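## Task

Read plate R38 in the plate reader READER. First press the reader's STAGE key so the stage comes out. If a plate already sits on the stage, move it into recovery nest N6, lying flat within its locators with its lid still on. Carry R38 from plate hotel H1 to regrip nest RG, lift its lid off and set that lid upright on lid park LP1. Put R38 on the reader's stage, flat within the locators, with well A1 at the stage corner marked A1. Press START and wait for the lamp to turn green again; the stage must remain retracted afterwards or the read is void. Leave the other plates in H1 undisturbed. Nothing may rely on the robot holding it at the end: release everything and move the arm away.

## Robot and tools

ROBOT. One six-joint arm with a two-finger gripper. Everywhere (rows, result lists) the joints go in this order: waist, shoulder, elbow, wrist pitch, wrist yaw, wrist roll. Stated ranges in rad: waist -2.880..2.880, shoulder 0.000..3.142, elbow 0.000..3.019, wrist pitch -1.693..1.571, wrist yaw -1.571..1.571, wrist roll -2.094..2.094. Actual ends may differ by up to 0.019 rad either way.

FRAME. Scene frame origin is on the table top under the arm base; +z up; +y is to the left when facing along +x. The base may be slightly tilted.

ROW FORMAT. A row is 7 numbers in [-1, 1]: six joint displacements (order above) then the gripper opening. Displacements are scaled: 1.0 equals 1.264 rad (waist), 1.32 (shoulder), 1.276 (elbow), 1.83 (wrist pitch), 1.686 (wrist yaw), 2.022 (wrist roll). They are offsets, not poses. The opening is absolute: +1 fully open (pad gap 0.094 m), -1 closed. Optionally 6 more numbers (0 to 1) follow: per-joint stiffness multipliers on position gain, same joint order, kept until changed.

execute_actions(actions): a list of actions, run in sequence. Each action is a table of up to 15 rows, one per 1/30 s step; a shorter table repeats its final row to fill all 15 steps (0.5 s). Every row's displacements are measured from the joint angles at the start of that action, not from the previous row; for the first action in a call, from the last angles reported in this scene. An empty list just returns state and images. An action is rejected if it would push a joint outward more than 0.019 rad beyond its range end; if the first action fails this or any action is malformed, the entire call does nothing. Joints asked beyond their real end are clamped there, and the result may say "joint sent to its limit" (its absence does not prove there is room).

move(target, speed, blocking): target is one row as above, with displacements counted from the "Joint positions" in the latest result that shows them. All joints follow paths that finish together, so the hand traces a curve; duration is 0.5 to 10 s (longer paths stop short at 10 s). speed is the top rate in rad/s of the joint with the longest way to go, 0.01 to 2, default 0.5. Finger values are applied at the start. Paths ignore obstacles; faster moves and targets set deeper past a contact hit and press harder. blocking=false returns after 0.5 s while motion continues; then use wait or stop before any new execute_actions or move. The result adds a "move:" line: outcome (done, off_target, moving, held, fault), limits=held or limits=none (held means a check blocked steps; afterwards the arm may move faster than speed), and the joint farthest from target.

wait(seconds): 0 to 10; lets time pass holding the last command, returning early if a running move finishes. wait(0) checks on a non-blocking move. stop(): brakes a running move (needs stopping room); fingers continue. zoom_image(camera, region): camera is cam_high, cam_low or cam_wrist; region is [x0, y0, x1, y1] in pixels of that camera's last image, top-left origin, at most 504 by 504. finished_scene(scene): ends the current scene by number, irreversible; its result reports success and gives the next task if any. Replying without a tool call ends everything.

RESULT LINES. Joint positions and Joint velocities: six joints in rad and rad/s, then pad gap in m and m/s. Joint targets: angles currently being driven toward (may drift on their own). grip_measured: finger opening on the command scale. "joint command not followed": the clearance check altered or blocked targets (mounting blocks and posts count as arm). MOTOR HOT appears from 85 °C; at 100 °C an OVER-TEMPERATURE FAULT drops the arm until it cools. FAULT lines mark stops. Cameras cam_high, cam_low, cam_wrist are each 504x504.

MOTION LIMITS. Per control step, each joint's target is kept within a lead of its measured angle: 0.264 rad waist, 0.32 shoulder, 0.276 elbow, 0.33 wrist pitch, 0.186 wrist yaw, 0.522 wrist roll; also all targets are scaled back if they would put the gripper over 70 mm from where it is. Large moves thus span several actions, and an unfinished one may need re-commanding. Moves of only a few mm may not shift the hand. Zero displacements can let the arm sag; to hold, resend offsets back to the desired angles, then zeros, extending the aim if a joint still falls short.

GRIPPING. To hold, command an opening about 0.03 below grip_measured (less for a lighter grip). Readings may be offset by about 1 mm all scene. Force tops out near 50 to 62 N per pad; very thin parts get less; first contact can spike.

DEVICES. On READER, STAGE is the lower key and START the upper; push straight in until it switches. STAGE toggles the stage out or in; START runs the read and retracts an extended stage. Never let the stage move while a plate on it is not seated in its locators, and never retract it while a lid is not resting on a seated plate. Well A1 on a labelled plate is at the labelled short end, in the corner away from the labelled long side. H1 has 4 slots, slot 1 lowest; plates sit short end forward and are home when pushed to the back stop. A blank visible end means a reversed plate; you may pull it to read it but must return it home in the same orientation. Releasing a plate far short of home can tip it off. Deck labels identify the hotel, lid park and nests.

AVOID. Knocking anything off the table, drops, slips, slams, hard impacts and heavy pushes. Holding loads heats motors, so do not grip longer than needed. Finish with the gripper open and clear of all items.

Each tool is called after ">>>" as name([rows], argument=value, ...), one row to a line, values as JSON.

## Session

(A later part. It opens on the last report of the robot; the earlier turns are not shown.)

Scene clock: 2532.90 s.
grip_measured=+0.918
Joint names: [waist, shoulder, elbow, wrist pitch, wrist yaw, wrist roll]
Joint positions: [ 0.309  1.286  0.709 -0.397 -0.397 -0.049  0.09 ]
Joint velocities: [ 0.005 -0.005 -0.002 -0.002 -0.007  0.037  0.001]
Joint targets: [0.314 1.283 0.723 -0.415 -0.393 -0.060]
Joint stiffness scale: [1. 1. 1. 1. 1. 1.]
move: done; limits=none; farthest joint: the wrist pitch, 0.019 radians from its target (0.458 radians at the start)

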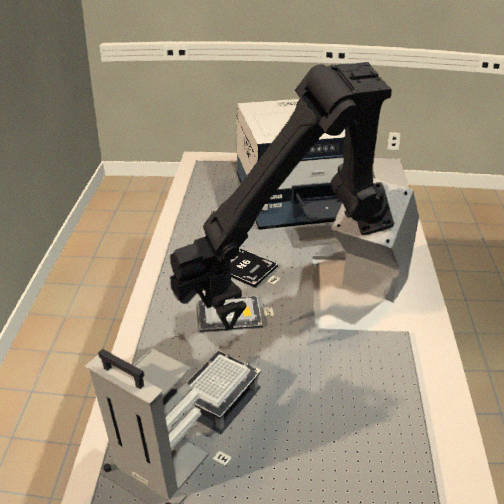

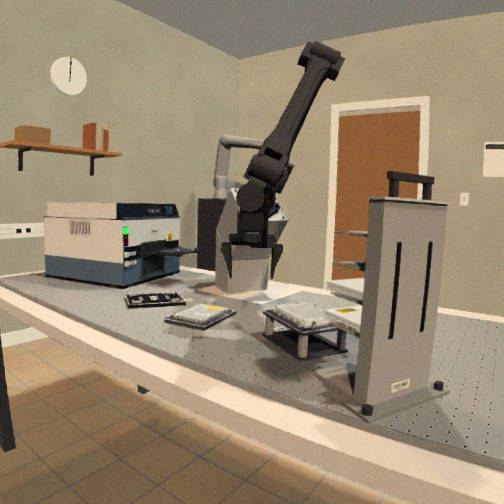

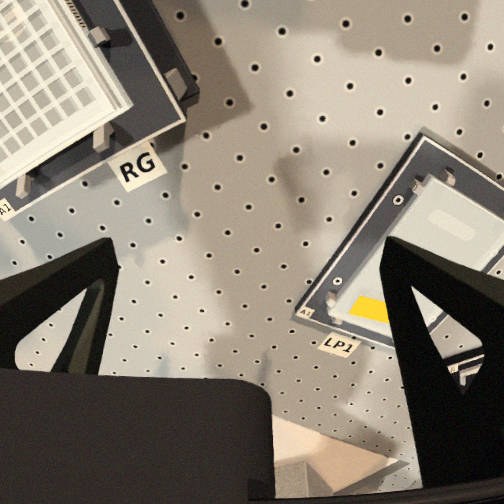

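>>> move(target=[0.254,0.103,0.1912,-0.0311,0.1129,-0.094,0.92], speed=0.5)

Scene clock: 2539.93 s.
grip_measured=+0.918
Joint names: [waist, shoulder, elbow, wrist pitch, wrist yaw, wrist roll]
Joint positions: [ 0.633  1.395  0.934 -0.435 -0.211 -0.228  0.09 ]
Joint velocities: [-0.015  0.005  0.002  0.007  0.022  0.007 -0.   ]
Joint targets: [0.630 1.422 0.953 -0.453 -0.207 -0.239]
Joint stiffness scale: [1. 1. 1. 1. 1. 1.]
move: off_target; limits=none; farthest joint: the shoulder, 0.027 radians from its target (0.136 radians at the start)

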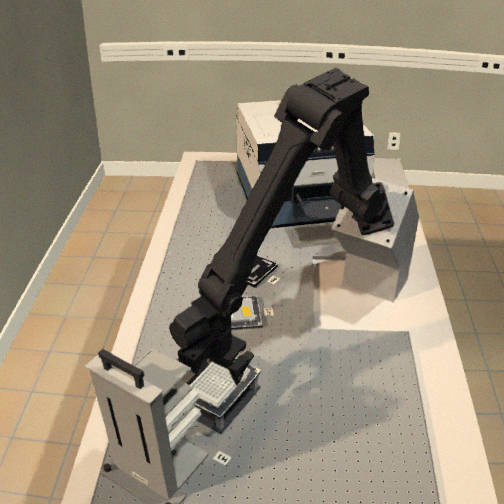

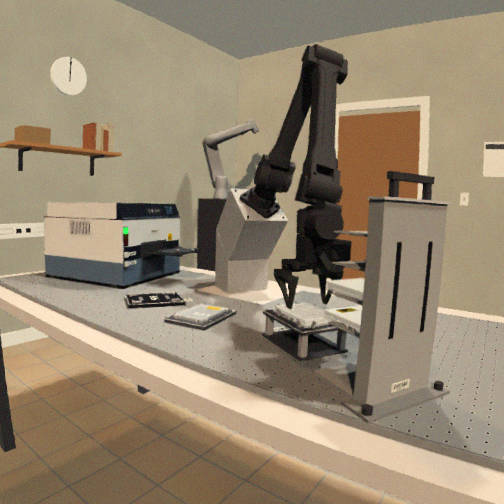

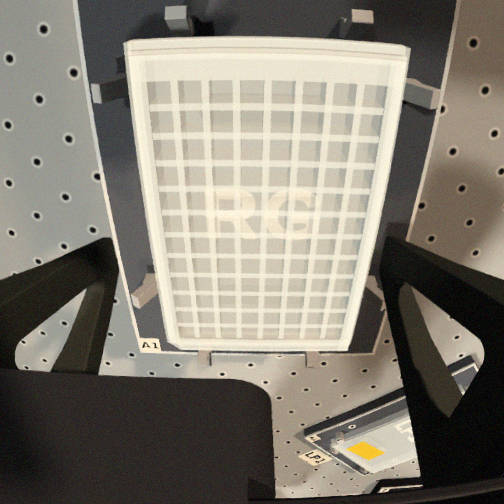

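>>> execute_actions([
  [[-0.001,0.0214,0.0155,-0.002,0.0025,-0.002,0.94],[0.0,0.0237,0.0165,0.006,0.0027,0.002,0.96],[0.001,0.0273,0.0175,0.014,0.0031,0.0055,0.96],[0.002,0.0314,0.0185,0.018,0.0035,0.0061,0.96],[0.003,0.0359,0.0194,0.0208,0.0039,0.0065,0.96],[0.004,0.0405,0.0202,0.0235,0.0043,0.0069,0.96],[0.005,0.045,0.021,0.0262,0.0048,0.0073,0.96],[0.006,0.0496,0.0217,0.029,0.0052,0.0077,0.96],[0.0072,0.0536,0.0224,0.0314,0.0056,0.008,0.96],[0.0084,0.0573,0.023,0.0336,0.006,0.0084,0.96],[0.0094,0.0605,0.0235,0.0355,0.0063,0.0086,0.96],[0.0102,0.0629,0.0239,0.037,0.0065,0.0088,0.96],[0.0107,0.0645,0.0241,0.038,0.0067,0.009,0.96],[0.011,0.0654,0.0242,0.0385,0.0068,0.0091,0.96],[0.0111,0.0659,0.0243,0.0388,0.0068,0.0091,0.96]],
])

>>> wait(seconds=0.3)

Scene clock: 2555.70 s.
grip_measured=+0.958
Joint names: [waist, shoulder, elbow, wrist pitch, wrist yaw, wrist roll]
Joint positions: [ 0.634  1.455  0.942 -0.387 -0.204 -0.222  0.092]
Joint velocities: [ 0.005  0.093 -0.002  0.027 -0.037  0.095 -0.001]
Joint targets: [0.647 1.482 0.966 -0.364 -0.200 -0.210]
Joint stiffness scale: [1. 1. 1. 1. 1. 1.]

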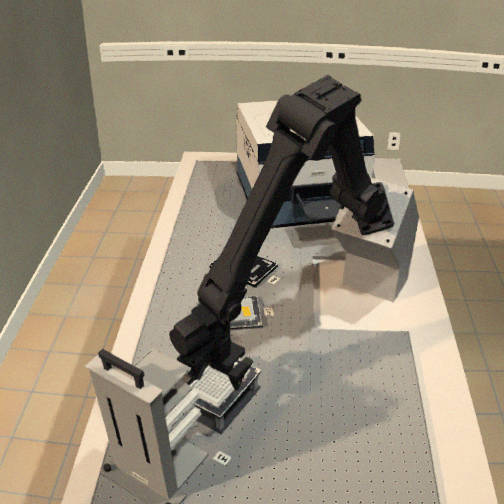

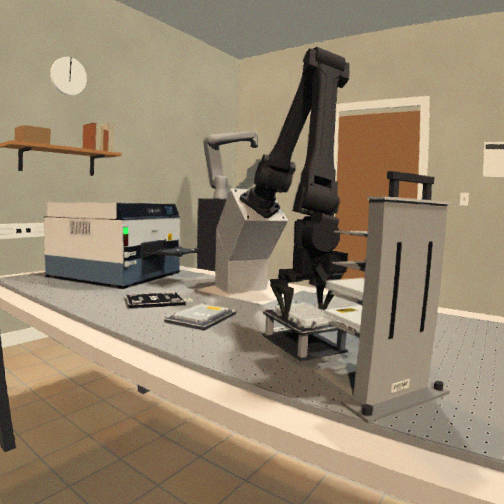

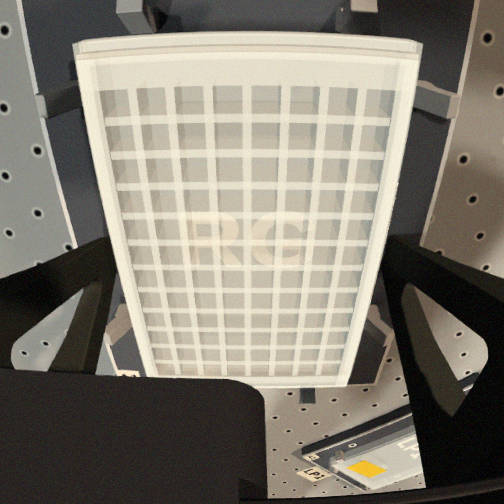

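Scene clock: 2556.00 s.
grip_measured=+0.958
Joint names: [waist, shoulder, elbow, wrist pitch, wrist yaw, wrist roll]
Joint positions: [ 0.635  1.458  0.944 -0.384 -0.204 -0.221  0.092]
Joint velocities: [-0.005 -0.015  0.002 -0.002  0.051 -0.007  0.   ]
Joint targets: [0.647 1.482 0.966 -0.364 -0.200 -0.210]
Joint stiffness scale: [1. 1. 1. 1. 1. 1.]
wait: 0.30 s; no rest

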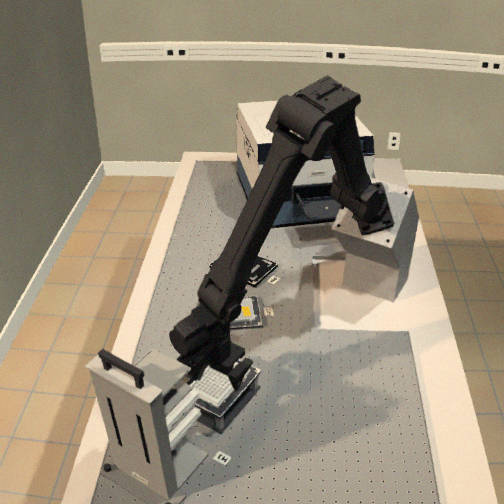

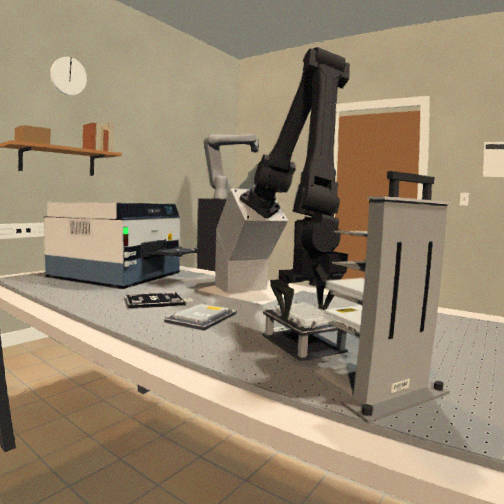

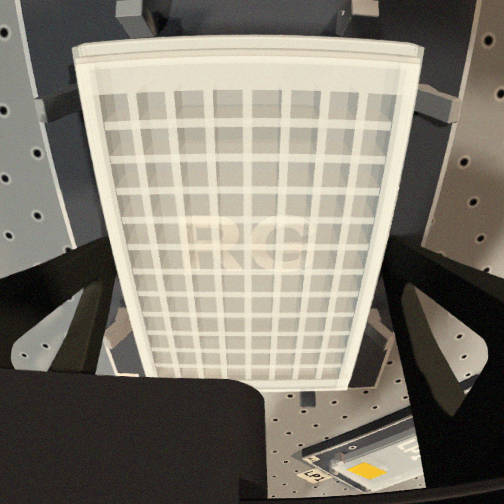

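>>> zoom_image(camera="cam_wrist", region=[40, 20, 120, 100])

>>> zoom_image(camera="cam_wrist", region=[375, 20, 455, 100])

Region (40, 20, 120, 100) of cam_wrist's 504x504 image, scaled by 6.300, with more detail than that image has.

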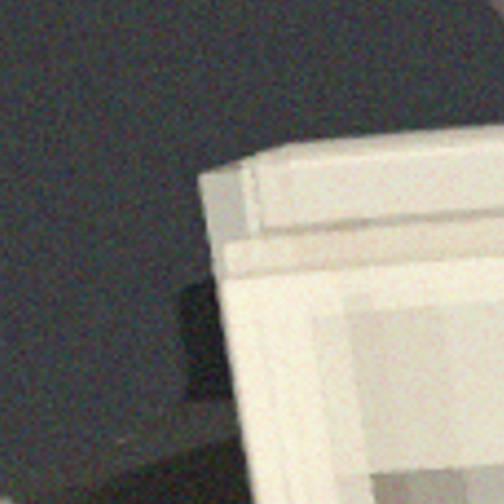

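Region (375, 20, 455, 100) of cam_wrist's 504x504 image, scaled by 6.300, with more detail than that image has.

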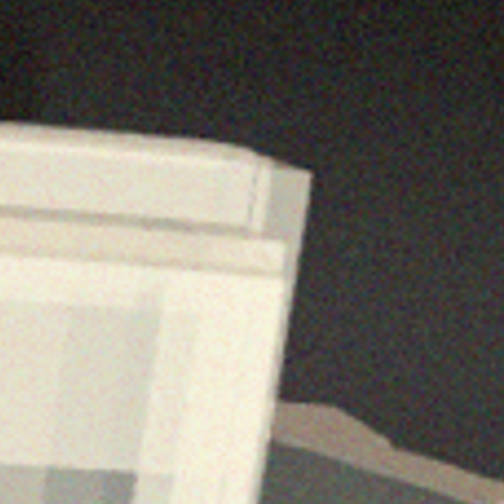

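>>> execute_actions([
  [[0.007,0.014,0.015,0.008,0.002,0.004,0.93],[0.005,0.01,0.013,0.006,0.001,0.003,0.90],[0.003,0.006,0.011,0.004,0.001,0.002,0.875],[0.001,0.003,0.01,0.002,0,0.001,0.855],[0,0,0.009,0,0,0,0.84],[0,0,0.008,0,0,0,0.83],[0,0,0.008,0,0,0,0.82],[0,0,0.008,0,0,0,0.81],[0,0,0.008,0,0,0,0.80],[0,0,0.008,0,0,0,0.79],[0,0,0.008,0,0,0,0.78],[-0.002,-0.004,0.006,-0.002,-0.0005,-0.001,0.77],[-0.004,-0.008,0.004,-0.004,-0.001,-0.002,0.76],[-0.006,-0.012,0.003,-0.006,-0.0015,-0.003,0.76],[-0.008,-0.016,0.002,-0.008,-0.002,-0.004,0.76]],
  [[-0.0103,-0.0212,-0.001,-0.0104,-0.0027,-0.0052,0.76],[-0.0106,-0.0226,-0.0026,-0.0113,-0.0028,-0.0053,0.76],[-0.0112,-0.0255,-0.003,-0.0132,-0.0031,-0.0056,0.76],[-0.012,-0.0294,-0.0036,-0.0157,-0.0035,-0.006,0.76],[-0.0128,-0.0337,-0.0042,-0.0184,-0.0039,-0.0064,0.76],[-0.0138,-0.0385,-0.0049,-0.0215,-0.0043,-0.0069,0.76],[-0.0148,-0.0433,-0.0056,-0.0246,-0.0048,-0.0074,0.76],[-0.0157,-0.0481,-0.0063,-0.0277,-0.0052,-0.0079,0.76],[-0.0167,-0.0529,-0.007,-0.0308,-0.0057,-0.0084,0.76],[-0.0176,-0.0572,-0.0076,-0.0336,-0.0061,-0.0088,0.76],[-0.0184,-0.061,-0.0081,-0.036,-0.0064,-0.0092,0.76],[-0.019,-0.0644,-0.0086,-0.0382,-0.0068,-0.0095,0.76],[-0.0195,-0.0668,-0.009,-0.0398,-0.007,-0.0098,0.76],[-0.0199,-0.0685,-0.0092,-0.0408,-0.0071,-0.0099,0.76],[-0.02,-0.0692,-0.0093,-0.0413,-0.0072,-0.01,0.76]],
])

>>> wait(seconds=0.3)

Scene clock: 2571.17 s.
grip_measured=+0.781
Joint names: [waist, shoulder, elbow, wrist pitch, wrist yaw, wrist roll]
Joint positions: [ 0.623  1.398  0.935 -0.437 -0.211 -0.228  0.084]
Joint velocities: [-0.034 -0.122  0.012 -0.066  0.037 -0.051 -0.001]
Joint targets: [0.610 1.367 0.931 -0.459 -0.216 -0.240]
Joint stiffness scale: [1. 1. 1. 1. 1. 1.]

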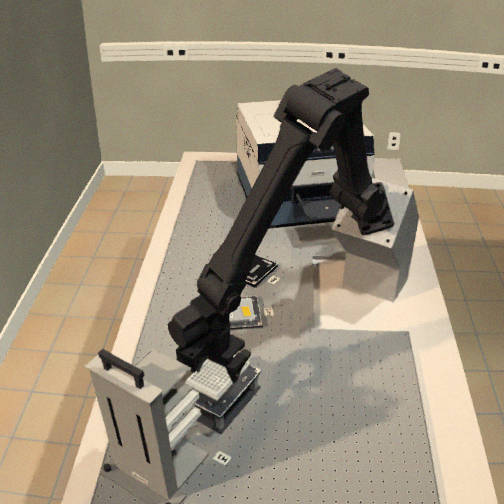

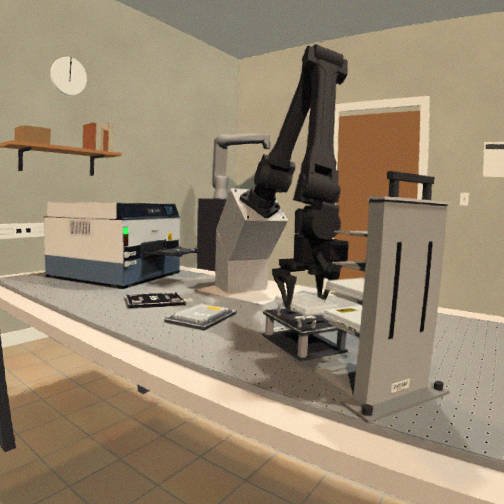

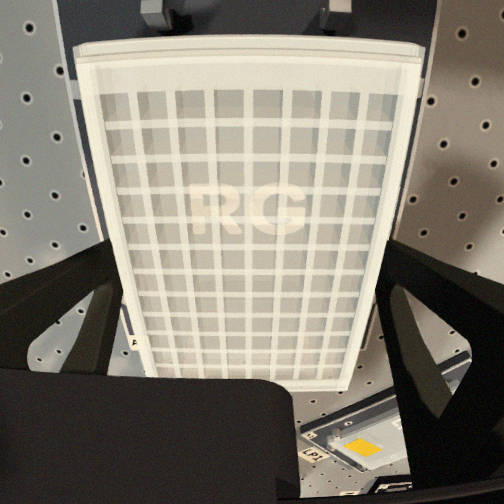

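Scene clock: 2571.47 s.
grip_measured=+0.781
Joint names: [waist, shoulder, elbow, wrist pitch, wrist yaw, wrist roll]
Joint positions: [ 0.621  1.39   0.935 -0.441 -0.211 -0.23   0.084]
Joint velocities: [-0.015  0.005  0.017  0.012  0.066 -0.066  0.001]
Joint targets: [0.609 1.367 0.931 -0.459 -0.216 -0.240]
Joint stiffness scale: [1. 1. 1. 1. 1. 1.]
wait: 0.30 s; at rest by 0.27 s

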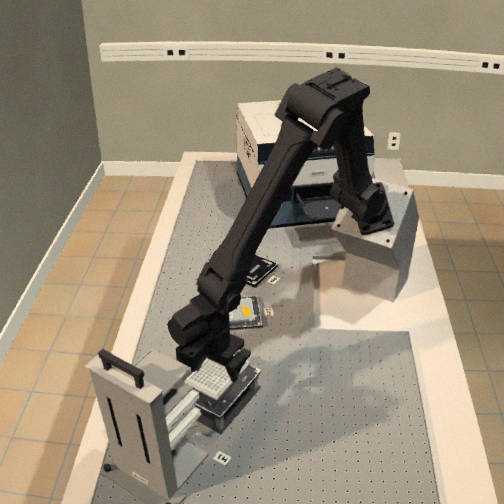

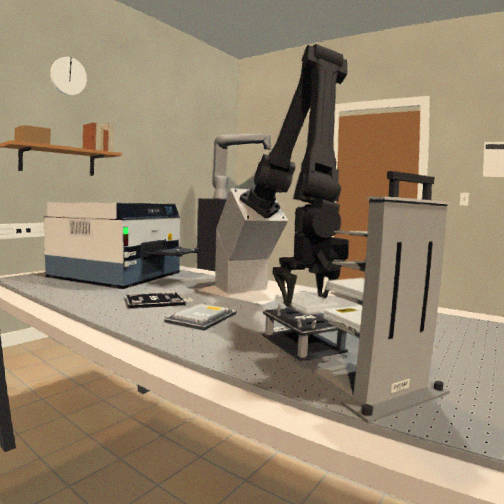

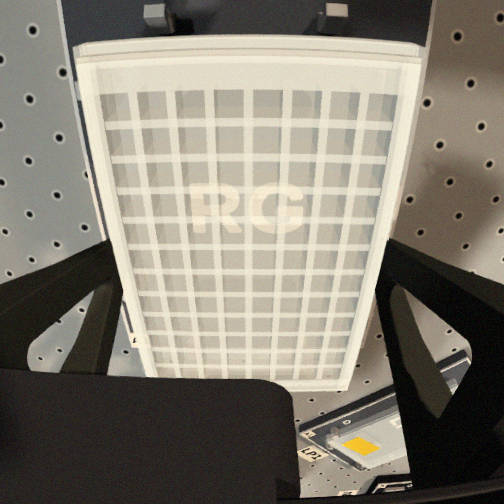

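>>> execute_actions([
  [[-0.0103,-0.0192,-0.0036,-0.009,-0.0034,-0.0052,0.755],[-0.0126,-0.0202,-0.0053,-0.008,-0.0046,-0.0052,0.75],[-0.0165,-0.0217,-0.0079,-0.007,-0.0066,-0.0052,0.745],[-0.0217,-0.0238,-0.0115,-0.006,-0.0094,-0.0052,0.745],[-0.0284,-0.0264,-0.0161,-0.006,-0.0128,-0.0053,0.745],[-0.0363,-0.0295,-0.0215,-0.006,-0.0169,-0.0054,0.745],[-0.0456,-0.0329,-0.0277,-0.006,-0.0217,-0.0056,0.745],[-0.0561,-0.0367,-0.0347,-0.006,-0.027,-0.0059,0.745],[-0.0678,-0.0408,-0.0423,-0.006,-0.0328,-0.0062,0.745],[-0.0805,-0.045,-0.0506,-0.006,-0.0391,-0.0067,0.745],[-0.0944,-0.0494,-0.0594,-0.006,-0.0459,-0.0074,0.745],[-0.1092,-0.0538,-0.0687,-0.006,-0.053,-0.0082,0.745],[-0.125,-0.0583,-0.0784,-0.006,-0.0605,-0.0092,0.745],[-0.1418,-0.0626,-0.0884,-0.006,-0.0683,-0.0105,0.745],[-0.1593,-0.0669,-0.0987,-0.006,-0.0763,-0.012,0.745]],
  [[-0.0572,-0.0302,-0.031,-0.006,-0.0184,-0.0111,0.745],[-0.0763,-0.0339,-0.0417,-0.006,-0.0268,-0.0132,0.745],[-0.0961,-0.0373,-0.0525,-0.006,-0.0353,-0.0155,0.745],[-0.1166,-0.0404,-0.0633,-0.006,-0.0439,-0.0182,0.745],[-0.1376,-0.043,-0.0741,-0.006,-0.0525,-0.0212,0.745],[-0.1592,-0.0413,-0.0848,-0.006,-0.0611,-0.0246,0.745],[-0.1812,-0.0391,-0.0954,-0.006,-0.0697,-0.0283,0.745],[-0.2037,-0.0364,-0.1059,-0.006,-0.0782,-0.0324,0.745],[-0.2265,-0.033,-0.116,-0.006,-0.0865,-0.0369,0.745],[-0.2497,-0.0289,-0.126,-0.006,-0.0948,-0.0418,0.745],[-0.2731,-0.0242,-0.1356,-0.006,-0.1028,-0.0471,0.745],[-0.2968,-0.0188,-0.1449,-0.006,-0.1107,-0.0527,0.745],[-0.3206,-0.0129,-0.1538,-0.006,-0.1183,-0.0587,0.745],[-0.3445,-0.0061,-0.1624,-0.006,-0.1257,-0.0651,0.745],[-0.3685,0.0014,-0.1705,-0.006,-0.1328,-0.0719,0.745]],
  [[-0.0741,0.031,-0.0248,-0.0066,-0.0162,-0.0342,0.745],[-0.098,0.0361,-0.0321,-0.0071,-0.0228,-0.0417,0.745],[-0.1218,0.0418,-0.0388,-0.0077,-0.029,-0.0494,0.745],[-0.1455,0.0481,-0.0451,-0.0082,-0.035,-0.0574,0.745],[-0.1689,0.0551,-0.0509,-0.0088,-0.0406,-0.0657,0.745],[-0.1921,0.0626,-0.0562,-0.0093,-0.0458,-0.0742,0.745],[-0.2149,0.0706,-0.0611,-0.0099,-0.0508,-0.0829,0.745],[-0.2374,0.0792,-0.0655,-0.0104,-0.0554,-0.0918,0.745],[-0.2594,0.0881,-0.0694,-0.012,-0.0597,-0.1008,0.745],[-0.281,0.0975,-0.0729,-0.0135,-0.0636,-0.1099,0.745],[-0.302,0.1071,-0.0759,-0.0152,-0.0673,-0.119,0.745],[-0.3225,0.117,-0.0785,-0.0169,-0.0706,-0.1282,0.745],[-0.3423,0.127,-0.0808,-0.0186,-0.0737,-0.1373,0.745],[-0.3614,0.1372,-0.0827,-0.0204,-0.0764,-0.1462,0.745],[-0.3798,0.1474,-0.0842,-0.0221,-0.0789,-0.1551,0.745]],
  [[-0.0588,0.0463,-0.0072,-0.0151,-0.0074,-0.0454,0.745],[-0.0756,0.0562,-0.0082,-0.0168,-0.0094,-0.0538,0.745],[-0.0914,0.066,-0.0089,-0.0184,-0.0111,-0.0619,0.745],[-0.1062,0.0754,-0.0094,-0.02,-0.0126,-0.0696,0.745],[-0.1201,0.0844,-0.0097,-0.0216,-0.0139,-0.077,0.745],[-0.1328,0.0929,-0.0099,-0.023,-0.0151,-0.0839,0.745],[-0.1445,0.1009,-0.0099,-0.0238,-0.016,-0.0902,0.745],[-0.155,0.1082,-0.0099,-0.0238,-0.0168,-0.096,0.745],[-0.1643,0.1147,-0.0099,-0.0238,-0.0175,-0.1012,0.745],[-0.1722,0.1205,-0.0099,-0.0238,-0.018,-0.1057,0.745],[-0.1789,0.1253,-0.0099,-0.0238,-0.0185,-0.1095,0.745],[-0.1841,0.1292,-0.0099,-0.0238,-0.0188,-0.1125,0.745],[-0.188,0.132,-0.0099,-0.0238,-0.019,-0.1147,0.745],[-0.1903,0.1337,-0.0099,-0.0238,-0.0192,-0.116,0.745],[-0.1911,0.1343,-0.0099,-0.0238,-0.0192,-0.1165,0.745]],
])

Scene clock: 2693.47 s.
grip_measured=+0.781
Joint names: [waist, shoulder, elbow, wrist pitch, wrist yaw, wrist roll]
Joint positions: [-0.592  1.625  0.526 -0.482 -0.687 -0.754  0.084]
Joint velocities: [-0.093  0.063 -0.007  0.007  0.022 -0.081 -0.   ]
Joint targets: [-0.607 1.644 0.523 -0.500 -0.692 -0.792]
Joint stiffness scale: [1. 1. 1. 1. 1. 1.]

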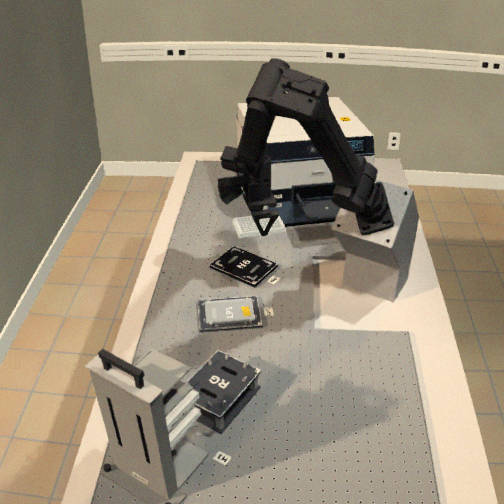

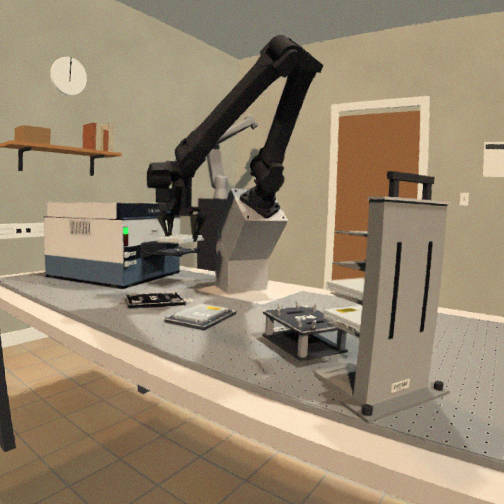

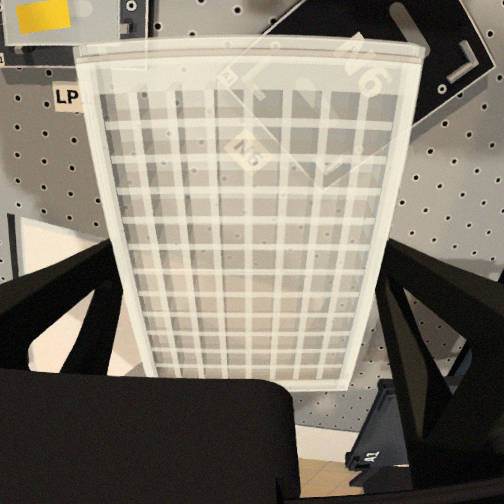

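>>> move(target=[-0.5997,0.5841,0.1904,0.0,0.1329,-0.4221,0.745], speed=0.65)

Scene clock: 2699.37 s.
grip_measured=+0.781
Joint names: [waist, shoulder, elbow, wrist pitch, wrist yaw, wrist roll]
Joint positions: [-1.353  2.388  0.747 -0.482 -0.465 -1.597  0.084]
Joint velocities: [ 0.005  0.015  0.017 -0.007 -0.007 -0.037 -0.001]
Joint targets: [-1.350 2.396 0.769 -0.482 -0.463 -1.607]
Joint stiffness scale: [1. 1. 1. 1. 1. 1.]
move: off_target; limits=none; farthest joint: the elbow, 0.021 radians from its target (0.243 radians at the start)

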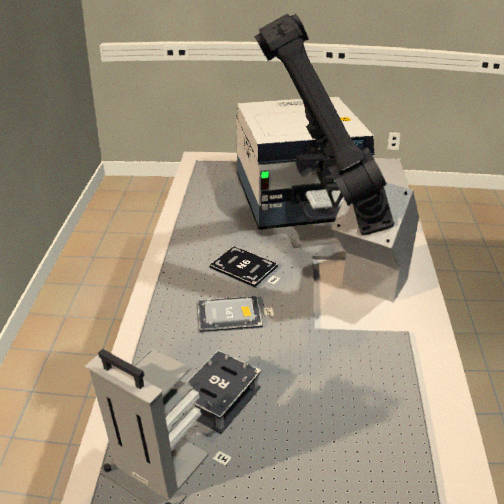

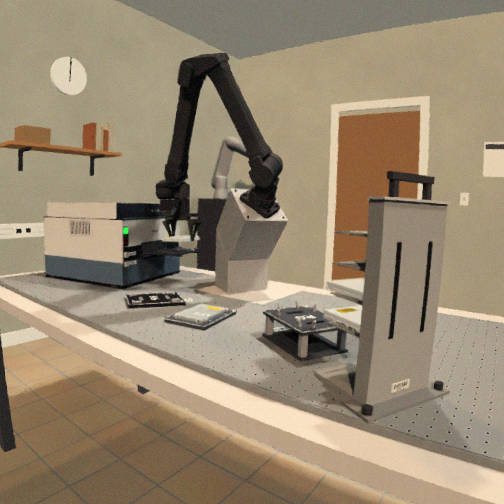

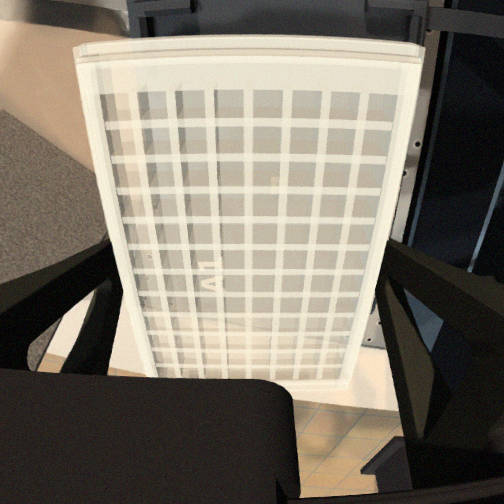

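>>> zoom_image(camera="cam_wrist", region=[100, 0, 260, 80])

>>> zoom_image(camera="cam_wrist", region=[330, 0, 490, 80])

>>> zoom_image(camera="cam_wrist", region=[130, 220, 390, 390])

Region (100, 0, 260, 80) of cam_wrist's 504x504 image, scaled by 3.150, with more detail than that image has.

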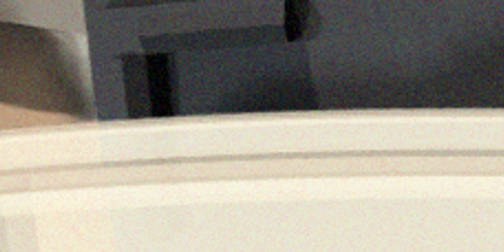

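Region (330, 0, 490, 80) of cam_wrist's 504x504 image, scaled by 3.150, with more detail than that image has.

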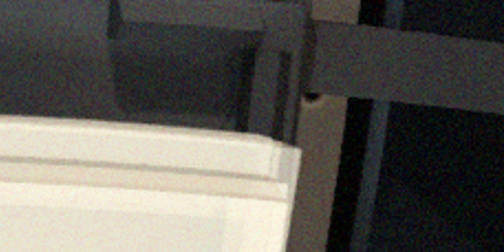

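Region (130, 220, 390, 390) of cam_wrist's 504x504 image, scaled by 1.938, with more detail than that image has; it fills the top 330 rows of this view, and the rest is white.

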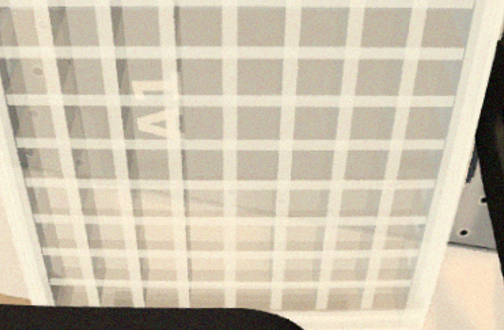

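>>> execute_actions([
  [[0.006,0.012,0.0176,0.005,-0.001,-0.001,0.745],[0.0105,0.019,0.0183,0.011,-0.003,0.004,0.745],[0.0139,0.0241,0.0192,0.0165,-0.0042,0.0074,0.745],[0.0166,0.0272,0.0203,0.0195,-0.0051,0.0087,0.745],[0.0195,0.0307,0.0214,0.0229,-0.006,0.0102,0.745],[0.0225,0.0342,0.0226,0.0262,-0.007,0.0117,0.745],[0.0254,0.0376,0.0238,0.0295,-0.008,0.0131,0.745],[0.0284,0.0411,0.025,0.0329,-0.009,0.0146,0.745],[0.031,0.0442,0.026,0.0359,-0.0099,0.0159,0.745],[0.0334,0.047,0.027,0.0386,-0.0106,0.0171,0.745],[0.0355,0.0494,0.0277,0.0409,-0.0113,0.0181,0.745],[0.0371,0.0513,0.0283,0.0427,-0.0119,0.0189,0.745],[0.0381,0.0526,0.0287,0.0439,-0.0122,0.0195,0.745],[0.0387,0.0533,0.0289,0.0446,-0.0124,0.0198,0.745],[0.039,0.0536,0.029,0.0449,-0.0125,0.0199,0.745]],
])

>>> wait(seconds=0.3)

Scene clock: 2725.70 s.
grip_measured=+0.781
Joint names: [waist, shoulder, elbow, wrist pitch, wrist yaw, wrist roll]
Joint positions: [-1.316  2.436  0.762 -0.422 -0.481 -1.572  0.084]
Joint velocities: [ 0.044  0.044  0.007  0.056 -0.037  0.051  0.001]
Joint targets: [-1.303 2.459 0.784 -0.400 -0.486 -1.556]
Joint stiffness scale: [1. 1. 1. 1. 1. 1.]

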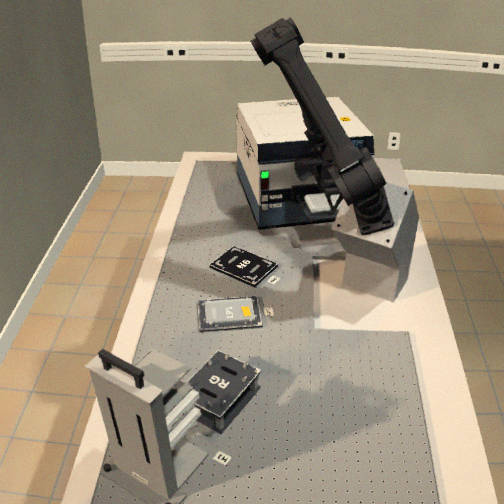

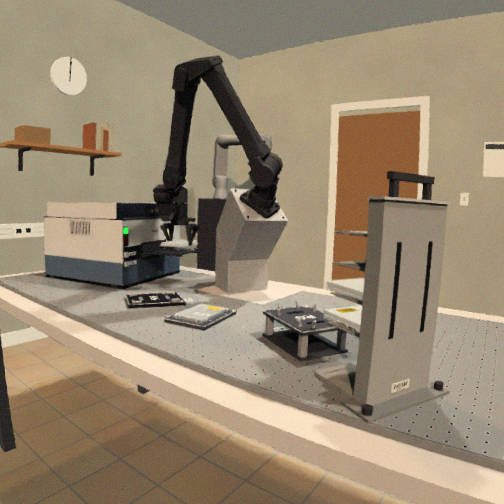

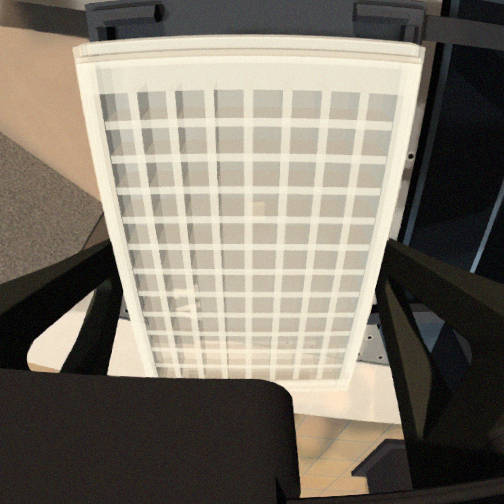

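Scene clock: 2726.00 s.
grip_measured=+0.781
Joint names: [waist, shoulder, elbow, wrist pitch, wrist yaw, wrist roll]
Joint positions: [-1.315  2.437  0.762 -0.42  -0.481 -1.567  0.084]
Joint velocities: [-0.005  0.005  0.017 -0.002 -0.022 -0.037 -0.   ]
Joint targets: [-1.303 2.459 0.784 -0.400 -0.486 -1.556]
Joint stiffness scale: [1. 1. 1. 1. 1. 1.]
wait: 0.30 s; no rest

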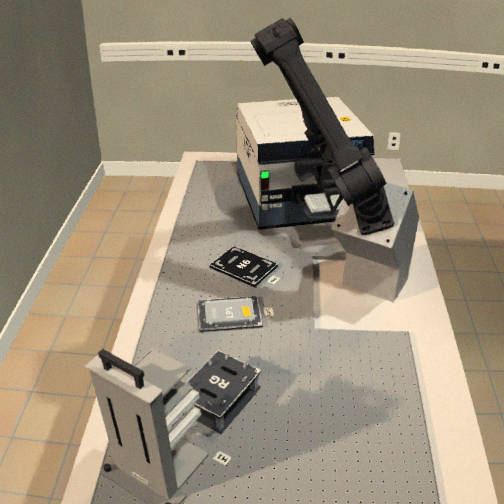

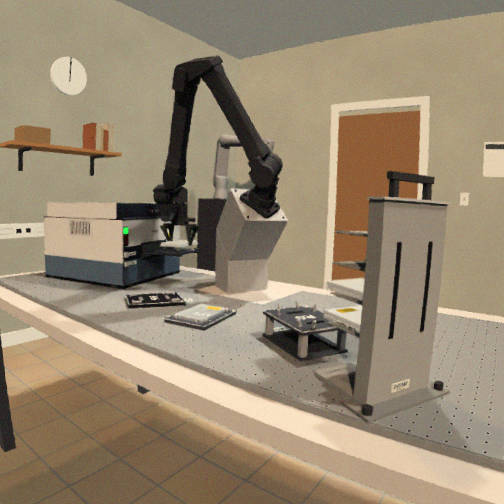

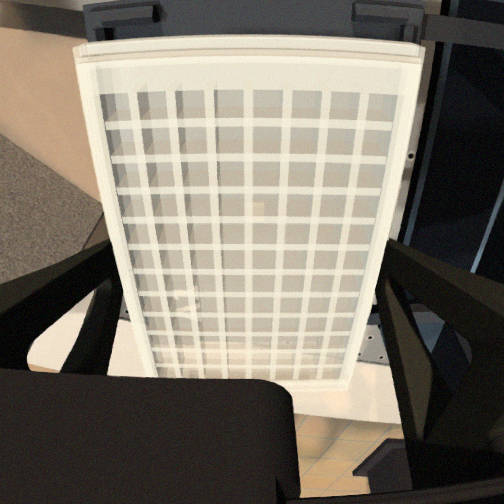

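>>> execute_actions(actions=[])

Scene clock: 2750.07 s.
grip_measured=+0.781
Joint names: [waist, shoulder, elbow, wrist pitch, wrist yaw, wrist roll]
Joint positions: [-1.315  2.437  0.762 -0.42  -0.481 -1.566  0.084]
Joint velocities: [ 0.015 -0.005  0.022 -0.007  0.022 -0.022  0.   ]
Joint targets: [-1.303 2.459 0.784 -0.400 -0.486 -1.556]
Joint stiffness scale: [1. 1. 1. 1. 1. 1.]

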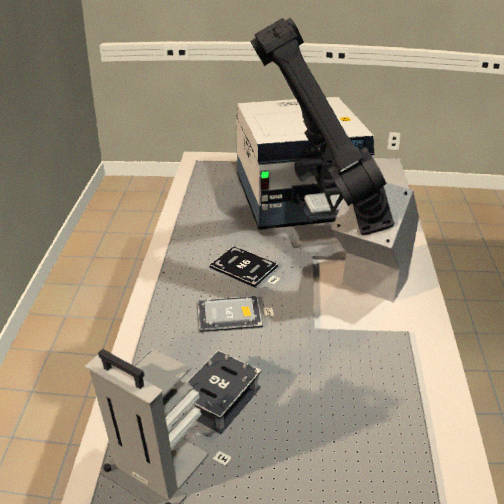

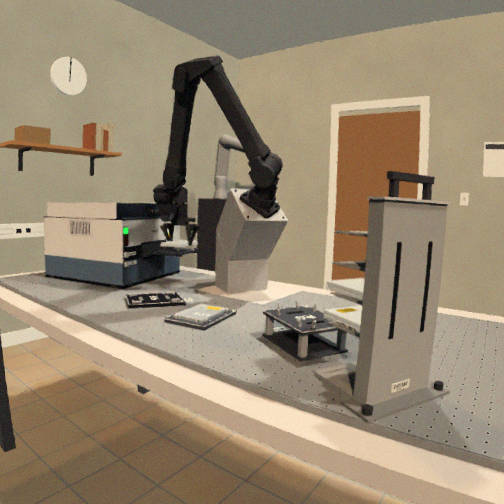

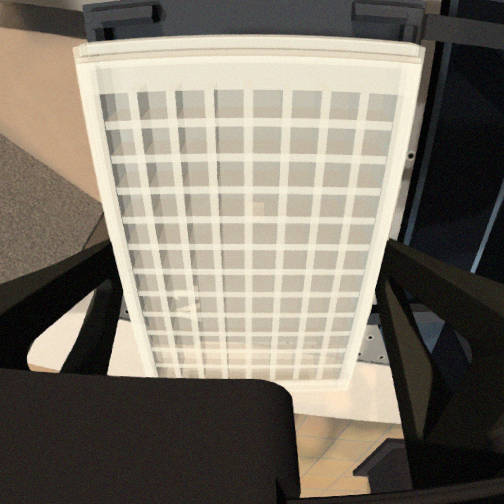

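>>> zoom_image(camera="cam_wrist", region=[60, 0, 200, 70])

>>> zoom_image(camera="cam_wrist", region=[320, 0, 460, 70])

Region (60, 0, 200, 70) of cam_wrist's 504x504 image, scaled by 3.600, with more detail than that image has.

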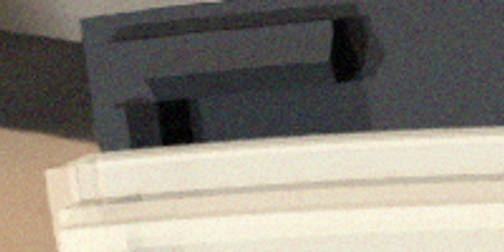

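Region (320, 0, 460, 70) of cam_wrist's 504x504 image, scaled by 3.600, with more detail than that image has.

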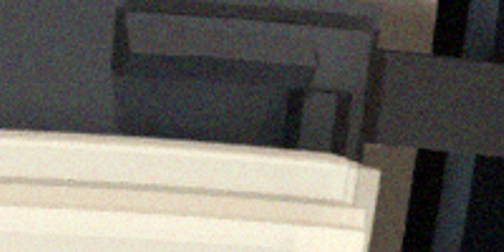

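>>> zoom_image(camera="cam_wrist", region=[70, 0, 170, 56])

>>> zoom_image(camera="cam_wrist", region=[340, 0, 440, 56])

Region (70, 0, 170, 56) of cam_wrist's 504x504 image, scaled by 5.040, with more detail than that image has; it fills the top 282 rows of this view, and the rest is white.

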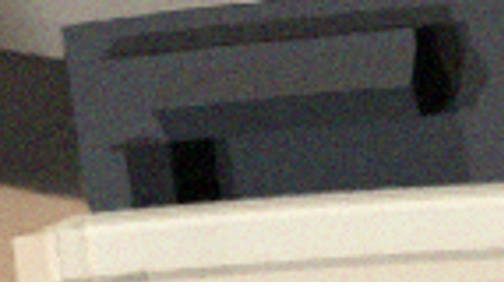

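Region (340, 0, 440, 56) of cam_wrist's 504x504 image, scaled by 5.040, with more detail than that image has; it fills the top 282 rows of this view, and the rest is white.

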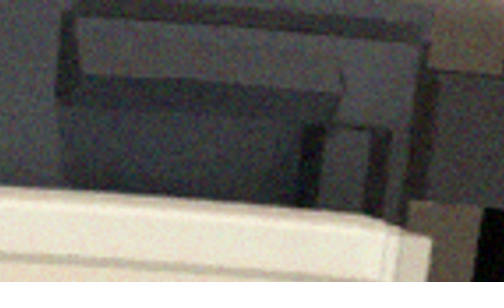

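>>> zoom_image(camera="cam_low", region=[120, 200, 220, 280])

>>> zoom_image(camera="cam_high", region=[280, 165, 380, 245])

Region (120, 200, 220, 280) of cam_low's 504x504 image, scaled by 5.040, with more detail than that image has; it fills the top 403 rows of this view, and the rest is white.

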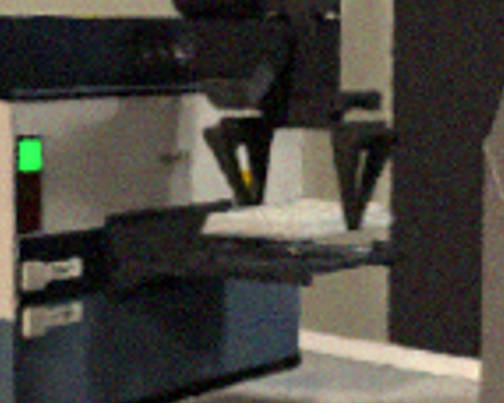

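Region (280, 165, 380, 245) of cam_high's 504x504 image, scaled by 5.040, with more detail than that image has; it fills the top 403 rows of this view, and the rest is white.

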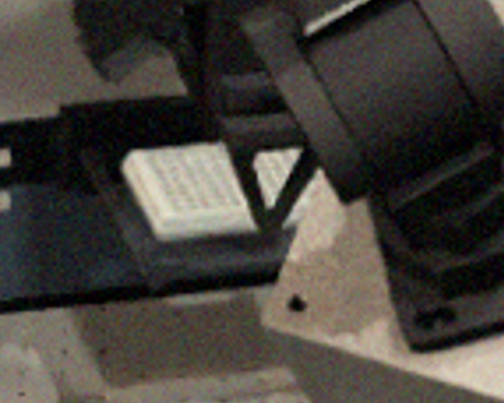

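>>> execute_actions([
  [[0.00987,0.01704,0.01734,0.01125,-0.0031,0.00506,0.745],[0.01091,0.01807,0.01761,0.01214,-0.00348,0.00536,0.745],[0.01248,0.01962,0.01801,0.01349,-0.00404,0.00582,0.745],[0.01446,0.02156,0.01852,0.01518,-0.00474,0.0064,0.745],[0.01669,0.02377,0.0191,0.0171,-0.00554,0.00705,0.745],[0.01907,0.0261,0.01971,0.01913,-0.00638,0.00774,0.745],[0.02144,0.02843,0.02032,0.02115,-0.00722,0.00843,0.745],[0.02367,0.03064,0.0209,0.02307,-0.00802,0.00908,0.745],[0.02565,0.03258,0.02141,0.02476,-0.00872,0.00966,0.745],[0.02722,0.03413,0.02181,0.02611,-0.00928,0.01012,0.745],[0.02826,0.03516,0.02208,0.027,-0.00966,0.01042,0.745],[0.02864,0.03553,0.02218,0.02732,-0.00979,0.01053,0.745]],
])

>>> wait(seconds=0.3)

Scene clock: 2835.93 s.
grip_measured=+0.781
Joint names: [waist, shoulder, elbow, wrist pitch, wrist yaw, wrist roll]
Joint positions: [-1.291  2.461  0.771 -0.39  -0.494 -1.557  0.084]
Joint velocities: [-0.005  0.015  0.002 -0.007 -0.037 -0.007  0.   ]
Joint targets: [-1.279 2.484 0.791 -0.370 -0.498 -1.545]
Joint stiffness scale: [1. 1. 1. 1. 1. 1.]

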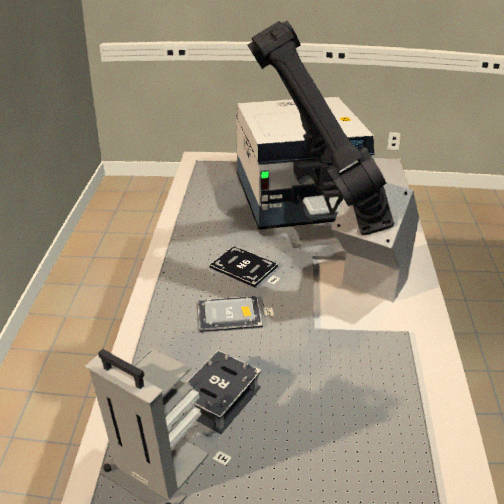

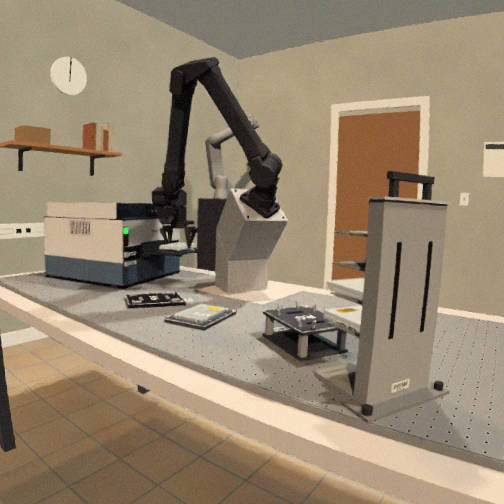

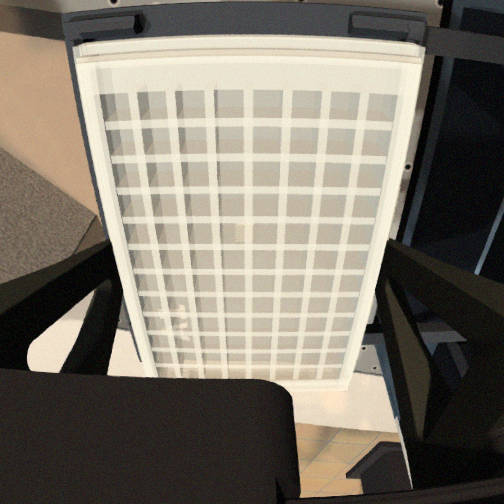

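Scene clock: 2836.23 s.
grip_measured=+0.781
Joint names: [waist, shoulder, elbow, wrist pitch, wrist yaw, wrist roll]
Joint positions: [-1.291  2.461  0.771 -0.39  -0.494 -1.556  0.084]
Joint velocities: [-0.015 -0.005  0.007 -0.007  0.037 -0.037 -0.001]
Joint targets: [-1.279 2.484 0.791 -0.370 -0.498 -1.545]
Joint stiffness scale: [1. 1. 1. 1. 1. 1.]
wait: 0.30 s; at rest by 0.17 s

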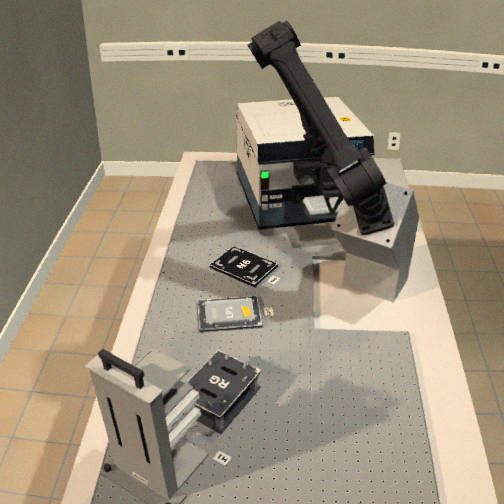

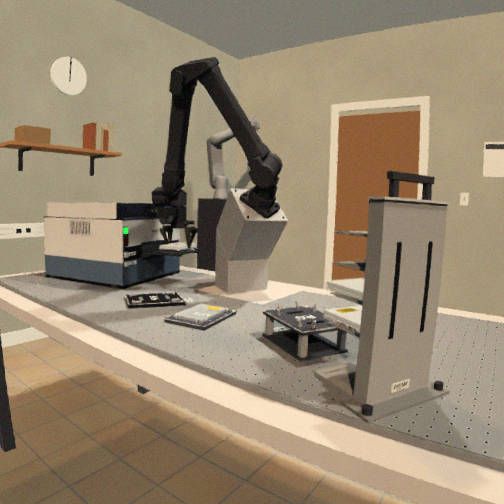

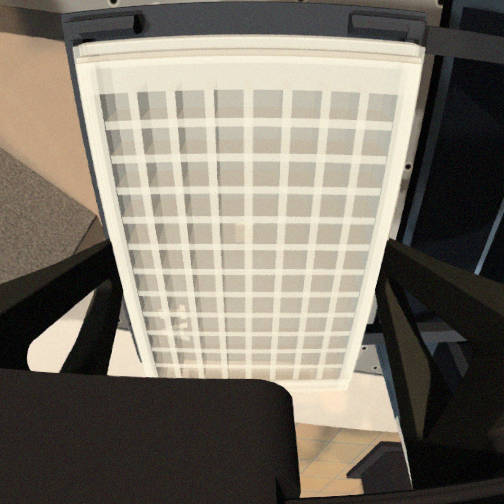

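>>> zoom_image(camera="cam_wrist", region=[55, 0, 155, 70])

>>> zoom_image(camera="cam_wrist", region=[340, 0, 440, 70])

Region (55, 0, 155, 70) of cam_wrist's 504x504 image, scaled by 5.040, with more detail than that image has; it fills the top 353 rows of this view, and the rest is white.

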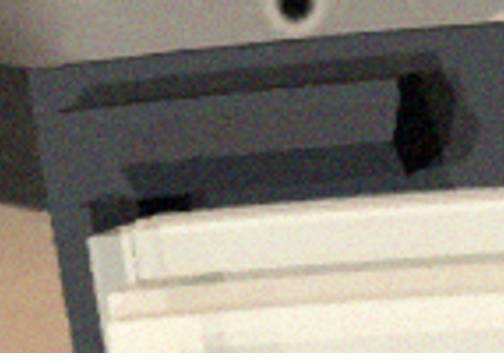

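Region (340, 0, 440, 70) of cam_wrist's 504x504 image, scaled by 5.040, with more detail than that image has; it fills the top 353 rows of this view, and the rest is white.

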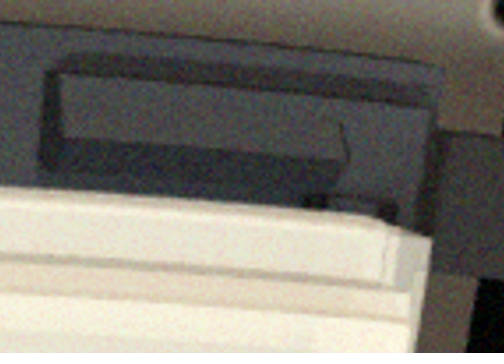

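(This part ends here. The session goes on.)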